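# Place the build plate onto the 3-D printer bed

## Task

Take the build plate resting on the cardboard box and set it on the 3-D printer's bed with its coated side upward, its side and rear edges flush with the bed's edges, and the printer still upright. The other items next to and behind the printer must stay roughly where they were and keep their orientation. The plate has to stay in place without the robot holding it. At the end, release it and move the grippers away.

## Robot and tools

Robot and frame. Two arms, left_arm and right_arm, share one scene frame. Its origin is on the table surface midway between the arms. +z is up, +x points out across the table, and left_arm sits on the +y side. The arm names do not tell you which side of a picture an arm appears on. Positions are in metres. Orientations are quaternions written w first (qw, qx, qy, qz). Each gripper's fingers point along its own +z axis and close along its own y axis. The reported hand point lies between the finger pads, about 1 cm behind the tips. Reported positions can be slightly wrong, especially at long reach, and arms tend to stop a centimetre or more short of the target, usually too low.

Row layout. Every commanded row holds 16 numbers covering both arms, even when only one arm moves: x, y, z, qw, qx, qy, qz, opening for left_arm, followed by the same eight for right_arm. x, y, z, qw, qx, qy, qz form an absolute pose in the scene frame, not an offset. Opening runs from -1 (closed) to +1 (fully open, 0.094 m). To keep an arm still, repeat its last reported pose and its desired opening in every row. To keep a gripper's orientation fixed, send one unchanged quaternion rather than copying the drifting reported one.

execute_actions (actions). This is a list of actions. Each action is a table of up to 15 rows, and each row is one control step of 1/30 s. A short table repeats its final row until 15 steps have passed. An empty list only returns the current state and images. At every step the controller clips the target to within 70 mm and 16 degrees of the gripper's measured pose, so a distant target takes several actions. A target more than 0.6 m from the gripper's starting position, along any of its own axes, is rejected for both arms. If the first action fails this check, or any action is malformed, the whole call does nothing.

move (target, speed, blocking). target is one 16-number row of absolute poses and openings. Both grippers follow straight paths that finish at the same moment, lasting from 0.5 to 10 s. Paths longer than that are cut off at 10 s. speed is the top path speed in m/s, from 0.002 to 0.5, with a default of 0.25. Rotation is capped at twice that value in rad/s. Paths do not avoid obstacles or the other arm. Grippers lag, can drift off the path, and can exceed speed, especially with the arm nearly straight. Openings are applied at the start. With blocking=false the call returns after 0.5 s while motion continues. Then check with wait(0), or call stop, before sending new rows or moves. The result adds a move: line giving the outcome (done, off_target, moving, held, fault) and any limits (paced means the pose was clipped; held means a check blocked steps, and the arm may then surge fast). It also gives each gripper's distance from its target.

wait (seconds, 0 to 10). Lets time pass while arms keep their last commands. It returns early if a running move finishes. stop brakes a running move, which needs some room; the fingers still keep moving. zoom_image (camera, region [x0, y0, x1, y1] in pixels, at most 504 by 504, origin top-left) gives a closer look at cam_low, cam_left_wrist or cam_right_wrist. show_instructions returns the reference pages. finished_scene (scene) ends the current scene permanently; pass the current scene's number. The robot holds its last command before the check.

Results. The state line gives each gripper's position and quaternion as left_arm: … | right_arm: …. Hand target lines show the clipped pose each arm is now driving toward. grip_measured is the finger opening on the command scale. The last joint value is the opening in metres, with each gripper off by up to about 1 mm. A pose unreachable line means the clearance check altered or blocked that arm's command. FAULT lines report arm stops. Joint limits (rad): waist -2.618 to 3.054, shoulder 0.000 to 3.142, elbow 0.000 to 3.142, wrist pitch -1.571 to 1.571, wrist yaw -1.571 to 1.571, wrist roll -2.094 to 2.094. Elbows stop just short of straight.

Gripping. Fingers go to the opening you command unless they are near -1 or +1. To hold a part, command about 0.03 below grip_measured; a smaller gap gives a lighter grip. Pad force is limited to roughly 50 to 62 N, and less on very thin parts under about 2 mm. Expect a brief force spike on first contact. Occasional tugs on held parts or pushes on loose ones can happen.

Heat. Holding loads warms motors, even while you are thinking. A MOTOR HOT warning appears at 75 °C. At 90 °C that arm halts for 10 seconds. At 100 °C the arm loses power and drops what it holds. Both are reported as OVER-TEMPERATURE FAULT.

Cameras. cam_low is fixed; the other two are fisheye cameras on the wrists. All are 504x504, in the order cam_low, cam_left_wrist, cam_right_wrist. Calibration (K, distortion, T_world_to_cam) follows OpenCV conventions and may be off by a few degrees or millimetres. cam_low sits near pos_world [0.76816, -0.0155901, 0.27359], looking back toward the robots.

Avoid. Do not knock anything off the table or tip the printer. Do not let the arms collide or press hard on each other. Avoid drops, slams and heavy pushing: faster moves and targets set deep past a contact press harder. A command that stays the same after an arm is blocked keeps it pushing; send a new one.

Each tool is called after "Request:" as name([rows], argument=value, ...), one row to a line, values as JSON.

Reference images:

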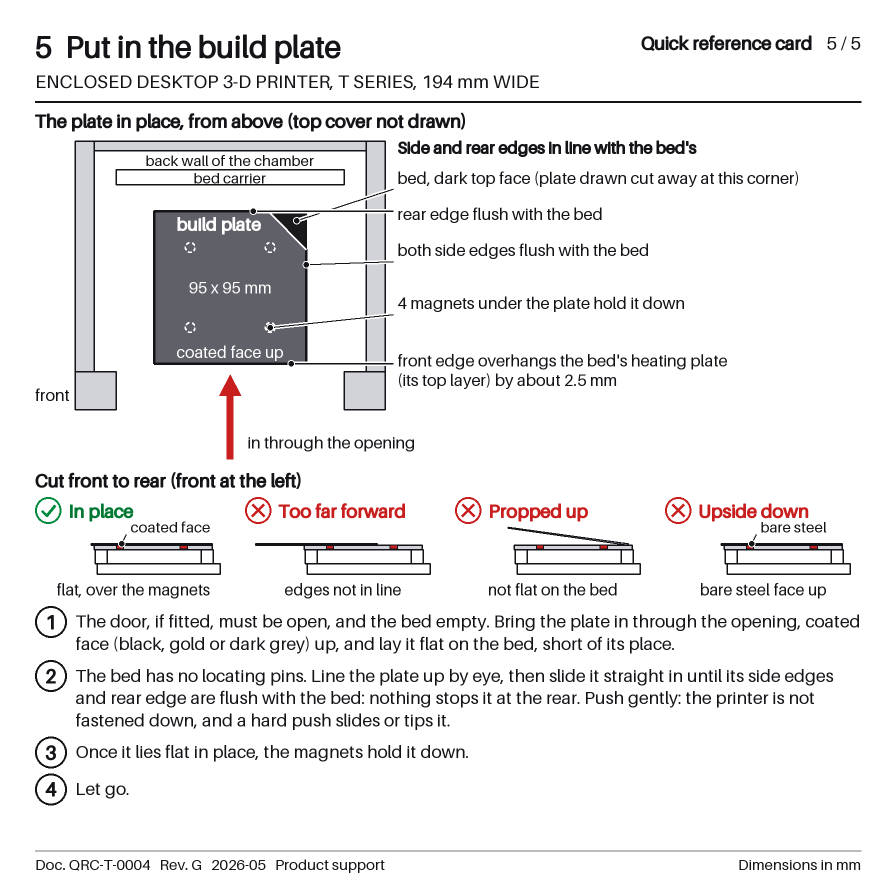

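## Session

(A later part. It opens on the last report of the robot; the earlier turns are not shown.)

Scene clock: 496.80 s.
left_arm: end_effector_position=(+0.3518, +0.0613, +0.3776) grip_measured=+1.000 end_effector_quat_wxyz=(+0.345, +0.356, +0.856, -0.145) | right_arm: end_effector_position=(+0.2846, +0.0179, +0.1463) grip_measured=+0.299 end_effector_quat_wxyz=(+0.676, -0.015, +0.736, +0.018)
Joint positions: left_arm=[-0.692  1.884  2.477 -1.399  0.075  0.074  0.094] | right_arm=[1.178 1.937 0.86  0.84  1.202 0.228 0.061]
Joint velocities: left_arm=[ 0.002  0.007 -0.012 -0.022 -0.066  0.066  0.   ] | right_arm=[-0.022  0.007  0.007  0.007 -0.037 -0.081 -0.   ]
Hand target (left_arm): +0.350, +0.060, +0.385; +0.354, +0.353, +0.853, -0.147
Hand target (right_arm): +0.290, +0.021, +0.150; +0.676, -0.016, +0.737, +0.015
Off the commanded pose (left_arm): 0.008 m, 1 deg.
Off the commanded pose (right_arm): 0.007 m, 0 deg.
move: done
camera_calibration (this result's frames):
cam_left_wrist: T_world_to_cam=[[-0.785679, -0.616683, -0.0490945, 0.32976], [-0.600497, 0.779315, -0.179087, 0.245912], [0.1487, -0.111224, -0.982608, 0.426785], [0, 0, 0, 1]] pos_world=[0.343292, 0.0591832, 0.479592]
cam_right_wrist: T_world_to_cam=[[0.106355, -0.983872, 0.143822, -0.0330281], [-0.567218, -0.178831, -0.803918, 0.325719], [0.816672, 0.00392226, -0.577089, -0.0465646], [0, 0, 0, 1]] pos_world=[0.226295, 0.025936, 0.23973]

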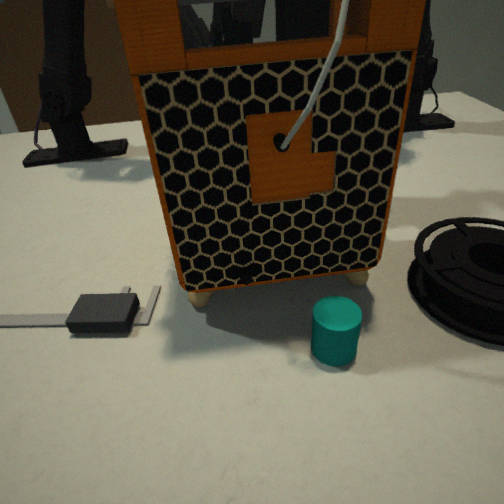

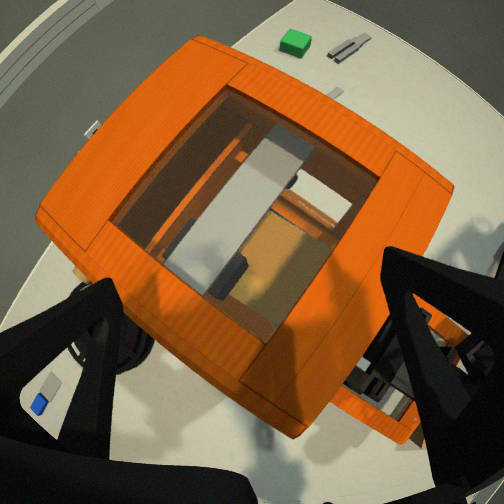

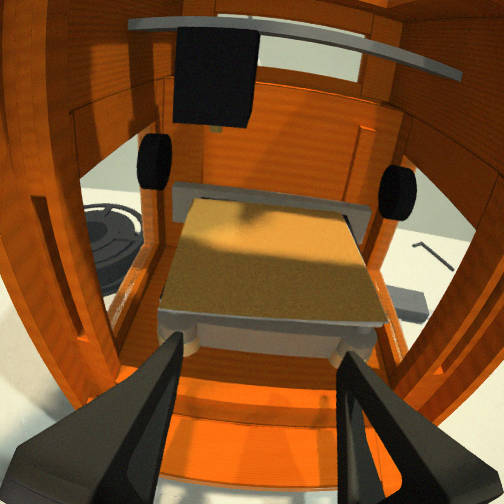

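Request:
move(target=[0.35,0.06,0.385,0.3536,0.3536,0.8536,-0.1464,1,0.302,0.021,0.151,0.6754,-0.014,0.7371,0.013,0.3], speed=0.012)

Request:
zoom_image(camera="cam_left_wrist", region=[220,200,350,330])

Request:
zoom_image(camera="cam_right_wrist", region=[120,150,420,400])

Scene clock: 506.63 s.
left_arm: end_effector_position=(+0.3518, +0.0613, +0.3776) grip_measured=+1.000 end_effector_quat_wxyz=(+0.345, +0.356, +0.856, -0.145) | right_arm: end_effector_position=(+0.2961, +0.0171, +0.1507) grip_measured=+0.299 end_effector_quat_wxyz=(+0.676, -0.010, +0.736, +0.018)
Joint positions: left_arm=[-0.692  1.884  2.477 -1.399  0.075  0.074  0.094] | right_arm=[1.147 1.937 0.88  0.834 1.178 0.219 0.061]
Joint velocities: left_arm=[-0.002 -0.012  0.012 -0.037 -0.066  0.081  0.   ] | right_arm=[ 0.012 -0.002  0.007 -0.022 -0.051 -0.095 -0.001]
Hand target (left_arm): +0.350, +0.060, +0.385; +0.354, +0.353, +0.853, -0.147
Hand target (right_arm): +0.302, +0.021, +0.151; +0.675, -0.014, +0.737, +0.013
Off the commanded pose (left_arm): 0.008 m, 1 deg.
Off the commanded pose (right_arm): 0.007 m, 1 deg.
move: done
camera_calibration (this result's frames):
cam_left_wrist: T_world_to_cam=[[-0.785679, -0.616683, -0.0490945, 0.32976], [-0.600497, 0.779315, -0.179087, 0.245912], [0.1487, -0.111224, -0.982608, 0.426785], [0, 0, 0, 1]] pos_world=[0.343292, 0.0591832, 0.479592]
cam_right_wrist: T_world_to_cam=[[0.0997488, -0.985456, 0.137573, -0.0327887], [-0.568415, -0.169917, -0.805005, 0.336044], [0.816673, 0.00209969, -0.577097, -0.0534053], [0, 0, 0, 1]] pos_world=[0.237898, 0.0248998, 0.244208]

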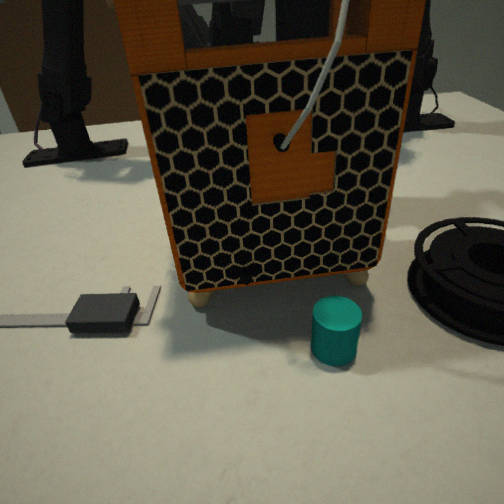

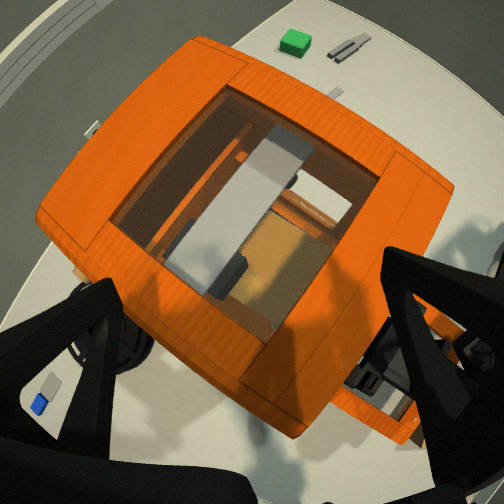

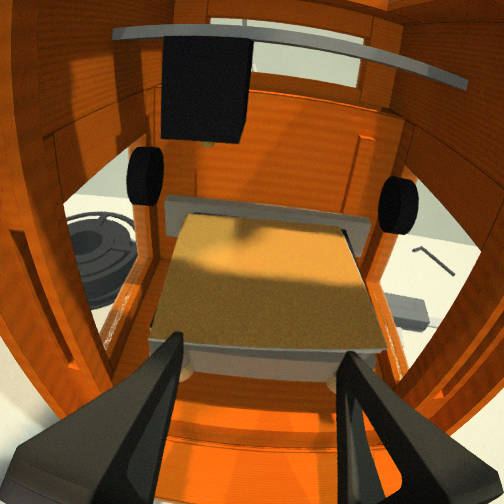

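Region (220, 200, 350, 330) of cam_left_wrist's 504x504 image, scaled by 3.877, with more detail than that image has.

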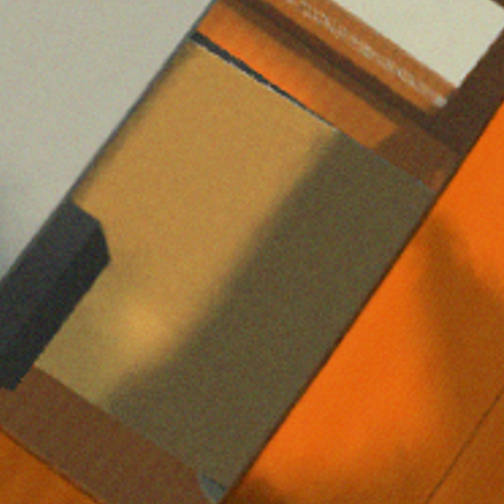

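Region (120, 150, 420, 400) of cam_right_wrist's 504x504 image, scaled by 1.680, with more detail than that image has.

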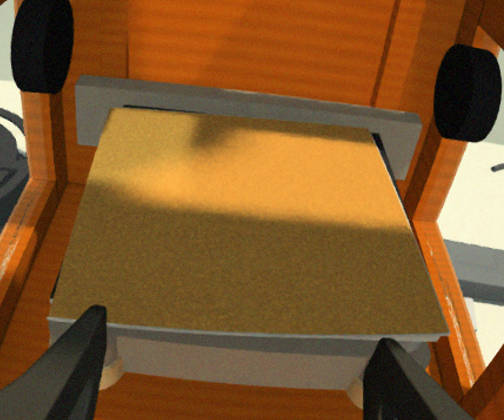

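Request:
move(target=[0.35,0.06,0.385,0.3536,0.3536,0.8536,-0.1464,1,0.3045,0.021,0.1495,0.6754,-0.014,0.7371,0.013,0.3], speed=0.01)

Request:
zoom_image(camera="cam_left_wrist", region=[220,200,350,330])

Request:
zoom_image(camera="cam_right_wrist", region=[120,150,420,400])

Scene clock: 519.43 s.
left_arm: end_effector_position=(+0.3518, +0.0613, +0.3776) grip_measured=+1.000 end_effector_quat_wxyz=(+0.345, +0.356, +0.856, -0.145) | right_arm: end_effector_position=(+0.2985, +0.0165, +0.1461) grip_measured=+0.299 end_effector_quat_wxyz=(+0.674, -0.015, +0.738, +0.013)
Joint positions: left_arm=[-0.692  1.884  2.477 -1.399  0.075  0.074  0.094] | right_arm=[1.14  1.948 0.88  0.834 1.172 0.214 0.061]
Joint velocities: left_arm=[ 0.012  0.007 -0.007 -0.022  0.007  0.022  0.   ] | right_arm=[-0.017  0.002  0.002  0.022 -0.037  0.037 -0.001]
Hand target (left_arm): +0.350, +0.060, +0.385; +0.354, +0.353, +0.853, -0.147
Hand target (right_arm): +0.304, +0.021, +0.149; +0.675, -0.014, +0.737, +0.013
Off the commanded pose (left_arm): 0.008 m, 1 deg.
Off the commanded pose (right_arm): 0.008 m, 0 deg.
move: done
camera_calibration (this result's frames):
cam_left_wrist: T_world_to_cam=[[-0.785679, -0.616683, -0.0490945, 0.32976], [-0.600497, 0.779315, -0.179087, 0.245912], [0.1487, -0.111224, -0.982608, 0.426785], [0, 0, 0, 1]] pos_world=[0.343292, 0.0591832, 0.479592]
cam_right_wrist: T_world_to_cam=[[0.100673, -0.983403, 0.150941, -0.0352042], [-0.572308, -0.181339, -0.799738, 0.334218], [0.813836, -0.00587228, -0.581065, -0.0564278], [0, 0, 0, 1]] pos_world=[0.240743, 0.0256555, 0.239813]

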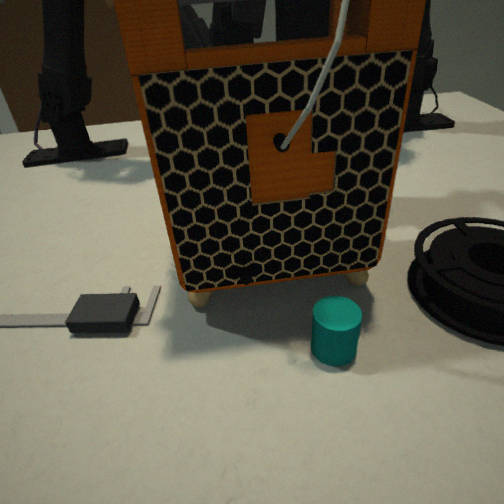

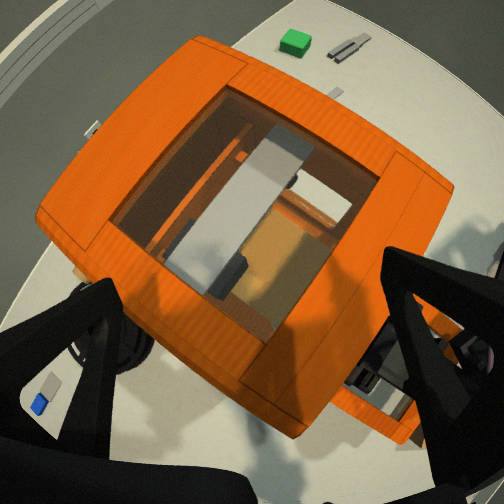

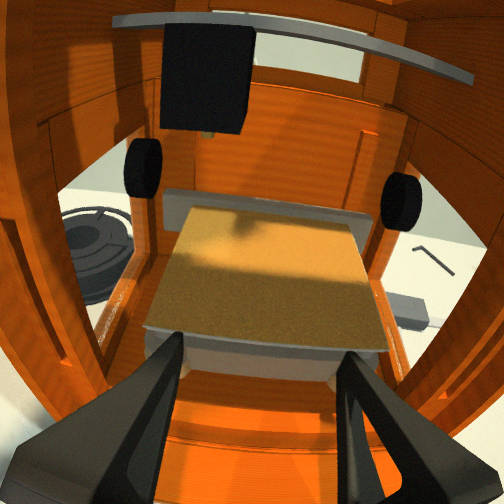

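Region (220, 200, 350, 330) of cam_left_wrist's 504x504 image, scaled by 3.877, with more detail than that image has.

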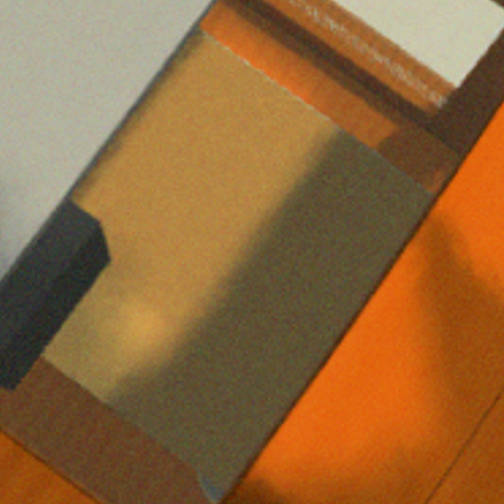

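Region (120, 150, 420, 400) of cam_right_wrist's 504x504 image, scaled by 1.680, with more detail than that image has.

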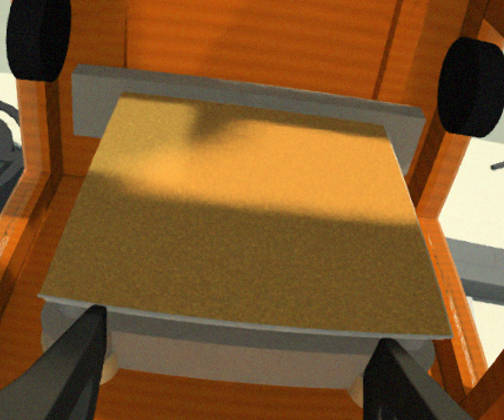

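Request:
move(target=[0.265,0.03,0.37,0.3536,0.3536,0.8536,-0.1464,1,0.23,-0.0,0.16,0.6754,-0.014,0.7371,0.013,0.3], speed=0.1)

Scene clock: 527.70 s.
left_arm: end_effector_position=(+0.2661, +0.0254, +0.3639) grip_measured=+1.000 end_effector_quat_wxyz=(+0.343, +0.361, +0.856, -0.141) | right_arm: end_effector_position=(+0.2341, +0.0056, +0.1588) grip_measured=+0.299 end_effector_quat_wxyz=(+0.676, -0.016, +0.736, +0.017)
Joint positions: left_arm=[-0.981  1.677  2.141 -1.282 -0.126 -0.124  0.094] | right_arm=[1.313 1.807 0.793 0.649 1.332 0.358 0.061]
Joint velocities: left_arm=[-0.002 -0.017 -0.012 -0.007 -0.007 -0.007  0.   ] | right_arm=[ 0.012 -0.007 -0.007 -0.037 -0.007  0.066 -0.001]
Hand target (left_arm): +0.264, +0.028, +0.371; +0.355, +0.354, +0.853, -0.144
Hand target (right_arm): +0.231, -0.000, +0.161; +0.677, -0.015, +0.735, +0.012
Off the commanded pose (left_arm): 0.008 m, 2 deg.
Off the commanded pose (right_arm): 0.007 m, 1 deg.
move: done
camera_calibration (this result's frames):
cam_left_wrist: T_world_to_cam=[[-0.790077, -0.610358, -0.0569405, 0.243411], [-0.594657, 0.785669, -0.170606, 0.215147], [0.148867, -0.100932, -0.983693, 0.422145], [0, 0, 0, 1]] pos_world=[0.257408, 0.0221411, 0.465826]
cam_right_wrist: T_world_to_cam=[[0.106174, -0.983418, 0.147028, -0.0420207], [-0.566891, -0.181345, -0.803585, 0.304892], [0.816922, 0.0019709, -0.576744, 0.00183574], [0, 0, 0, 1]] pos_world=[0.175802, 0.0139631, 0.252243]

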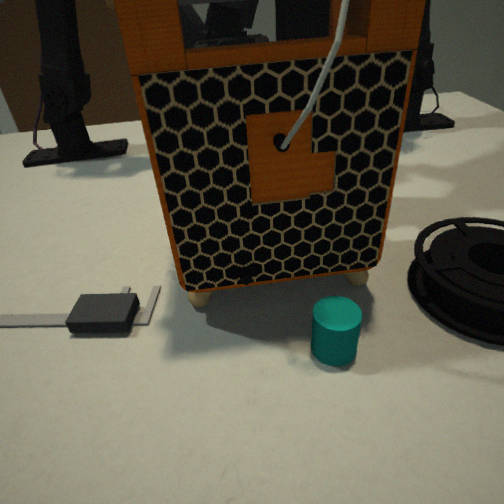

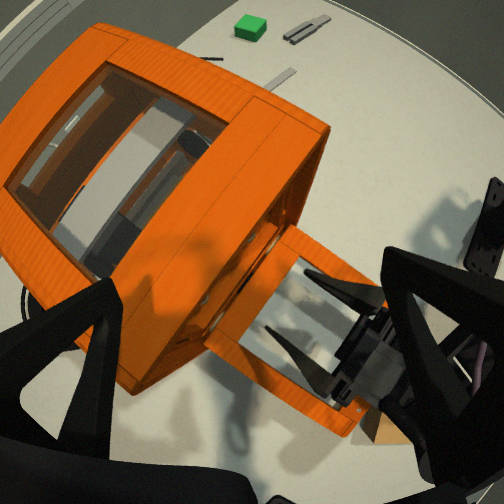

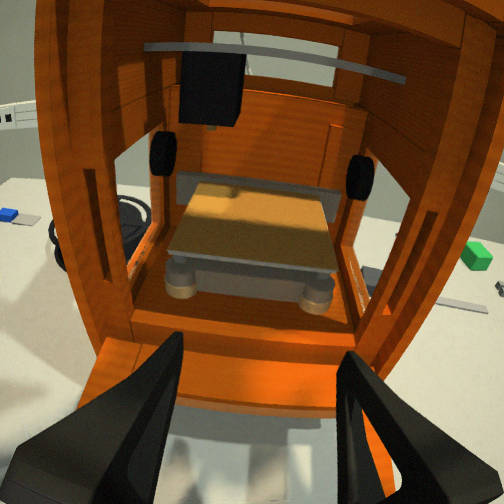

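Request:
move(target=[0.305,0.03,0.375,0.3536,0.3536,0.8536,-0.1464,1,0.2,-0.12,0.22,0.65,-0.18,0.72,0.17,0.3], speed=0.15)

Request:
zoom_image(camera="cam_left_wrist", region=[120,120,300,300])

Scene clock: 535.40 s.
left_arm: end_effector_position=(+0.3042, +0.0299, +0.3662) grip_measured=+1.000 end_effector_quat_wxyz=(+0.346, +0.353, +0.858, -0.141) | right_arm: end_effector_position=(+0.1996, -0.1149, +0.2174) grip_measured=+0.299 end_effector_quat_wxyz=(+0.650, -0.178, +0.719, +0.172)
Joint positions: left_arm=[-0.875  1.763  2.25  -1.294 -0.061 -0.061  0.094] | right_arm=[1.146 0.678 0.276 0.273 0.722 0.101 0.061]
Joint velocities: left_arm=[ 0.012 -0.002 -0.007  0.037  0.051 -0.037  0.   ] | right_arm=[ 0.002  0.012  0.012  0.066 -0.066 -0.007  0.   ]
Hand target (left_arm): +0.305, +0.031, +0.374; +0.353, +0.353, +0.854, -0.147
Hand target (right_arm): +0.200, -0.117, +0.219; +0.650, -0.179, +0.718, +0.171
Off the commanded pose (left_arm): 0.009 m, 1 deg.
Off the commanded pose (right_arm): 0.006 m, 0 deg.
move: done
camera_calibration (this result's frames):
cam_left_wrist: T_world_to_cam=[[-0.780354, -0.623031, -0.0536666, 0.272656], [-0.606712, 0.775107, -0.17638, 0.240749], [0.151488, -0.105079, -0.982858, 0.418211], [0, 0, 0, 1]] pos_world=[0.295479, 0.0272117, 0.468138]
cam_right_wrist: T_world_to_cam=[[0.528028, -0.838589, 0.133996, -0.230238], [-0.443623, -0.406924, -0.798506, 0.258906], [0.724145, 0.36219, -0.586884, 0.126136], [0, 0, 0, 1]] pos_world=[0.145088, -0.133405, 0.311616]

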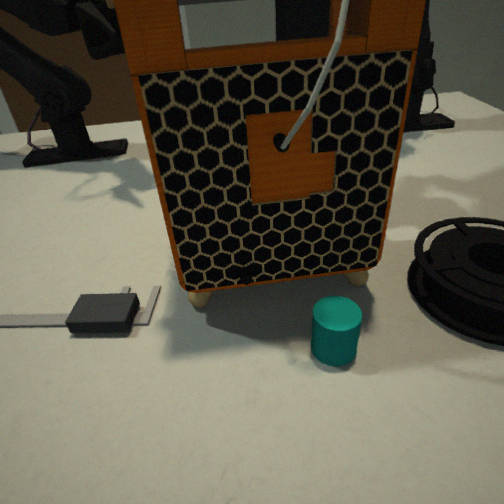

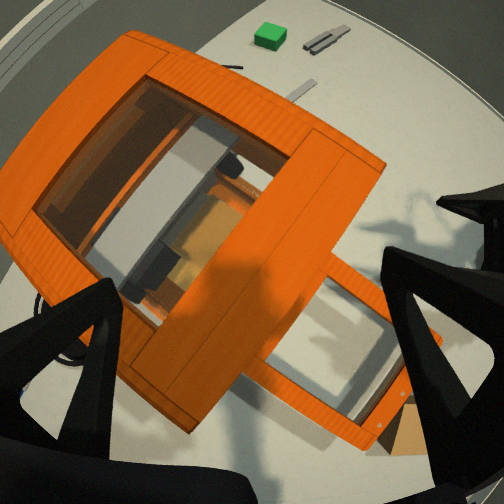

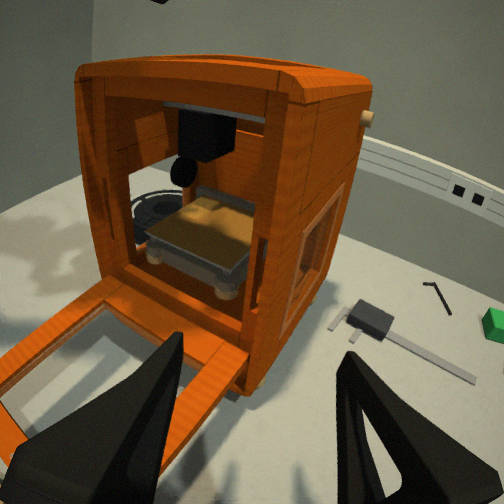

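Region (120, 120, 300, 300) of cam_left_wrist's 504x504 image, scaled by 2.800, with more detail than that image has.

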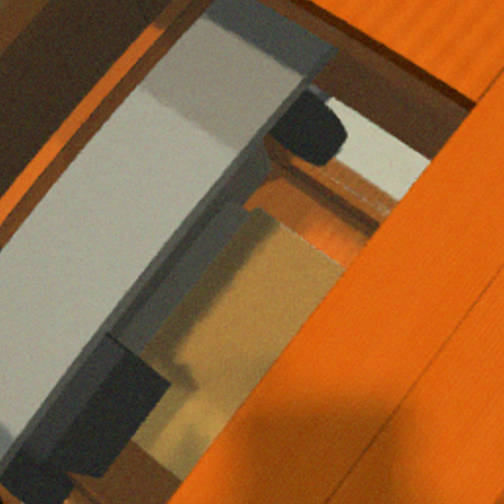

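Request:
zoom_image(camera="cam_right_wrist", region=[130,180,270,310])

Region (130, 180, 270, 310) of cam_right_wrist's 504x504 image, scaled by 3.600, with more detail than that image has; it fills the top 468 rows of this view, and the rest is white.

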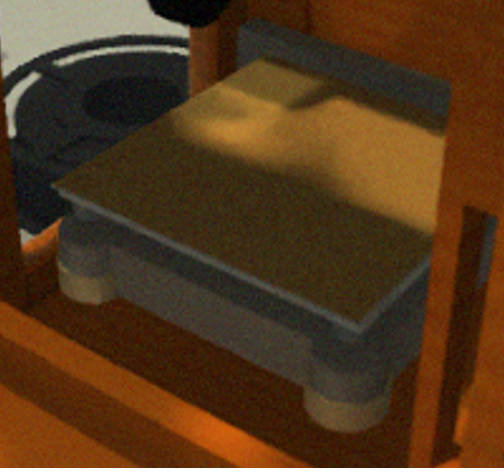

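Request:
move(target=[0.25,0.25,0.38,0.5,0.2,0.83,-0.12,1,0.37,-0.15,0.11,0.579,-0.4056,0.579,0.4056,1], speed=0.2)

Scene clock: 564.60 s.
left_arm: end_effector_position=(+0.2497, +0.2519, +0.3835) grip_measured=+1.000 end_effector_quat_wxyz=(+0.495, +0.194, +0.838, -0.121) | right_arm: end_effector_position=(+0.3603, -0.1492, +0.1103) grip_measured=+1.000 end_effector_quat_wxyz=(+0.579, -0.392, +0.581, +0.415)
Joint positions: left_arm=[-0.307  0.904  1.443 -1.046  0.149  0.07   0.094] | right_arm=[-0.053  2.106  0.59   1.559 -1.187  0.068  0.094]
Joint velocities: left_arm=[-0.017 -0.007 -0.017 -0.037  0.051 -0.037  0.   ] | right_arm=[ 0.002 -0.007 -0.017  0.066 -0.051  0.022  0.   ]
Hand target (left_arm): +0.249, +0.252, +0.382; +0.499, +0.197, +0.835, -0.124
Hand target (right_arm): +0.366, -0.151, +0.112; +0.582, -0.394, +0.577, +0.416
Off the commanded pose (left_arm): 0.004 m, 1 deg.
Off the commanded pose (right_arm): 0.010 m, 2 deg.
move: done
camera_calibration (this result's frames):
cam_left_wrist: T_world_to_cam=[[-0.528047, -0.846071, -0.0730162, 0.369947], [-0.733807, 0.497871, -0.462225, 0.249852], [0.427427, -0.190496, -0.883752, 0.381453], [0, 0, 0, 1]] pos_world=[0.215649, 0.261273, 0.47961]
cam_right_wrist: T_world_to_cam=[[0.944674, -0.302128, 0.127709, -0.398818], [-0.0457401, -0.506877, -0.860804, 0.0793102], [0.324806, 0.807338, -0.492653, 0.15922], [0, 0, 0, 1]] pos_world=[0.328665, -0.208838, 0.197643]

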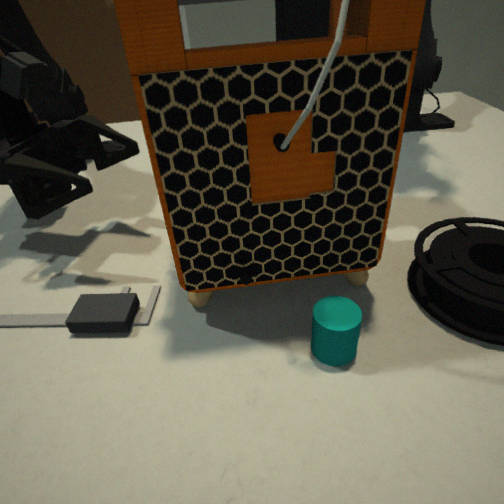

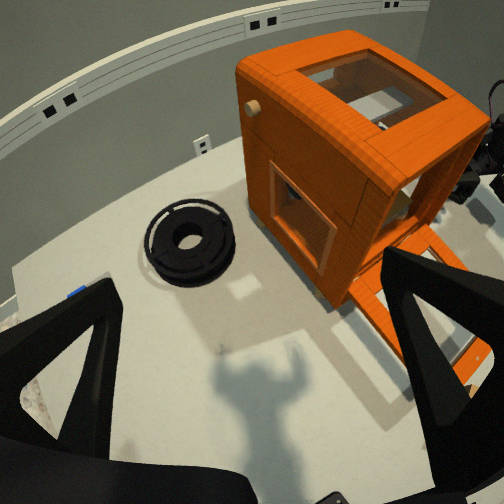

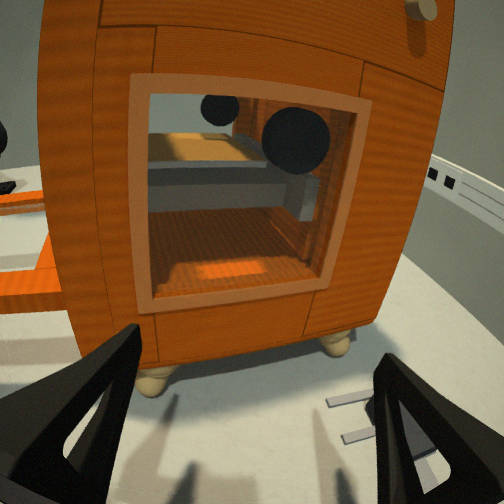

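Request:
zoom_image(camera="cam_right_wrist", region=[210,120,290,200])

Region (210, 120, 290, 200) of cam_right_wrist's 504x504 image, scaled by 6.300, with more detail than that image has.

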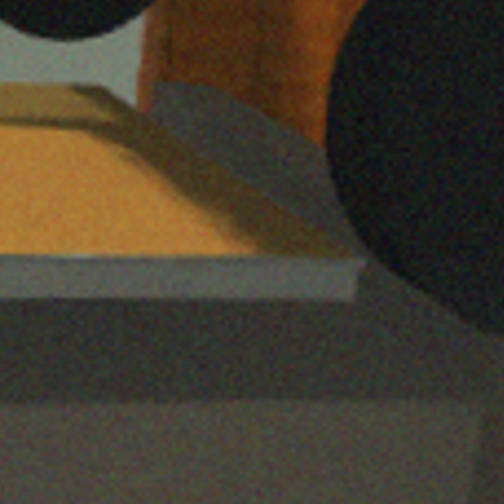

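Request:
finished_scene(scene=1)

The scene is finished: the task was done.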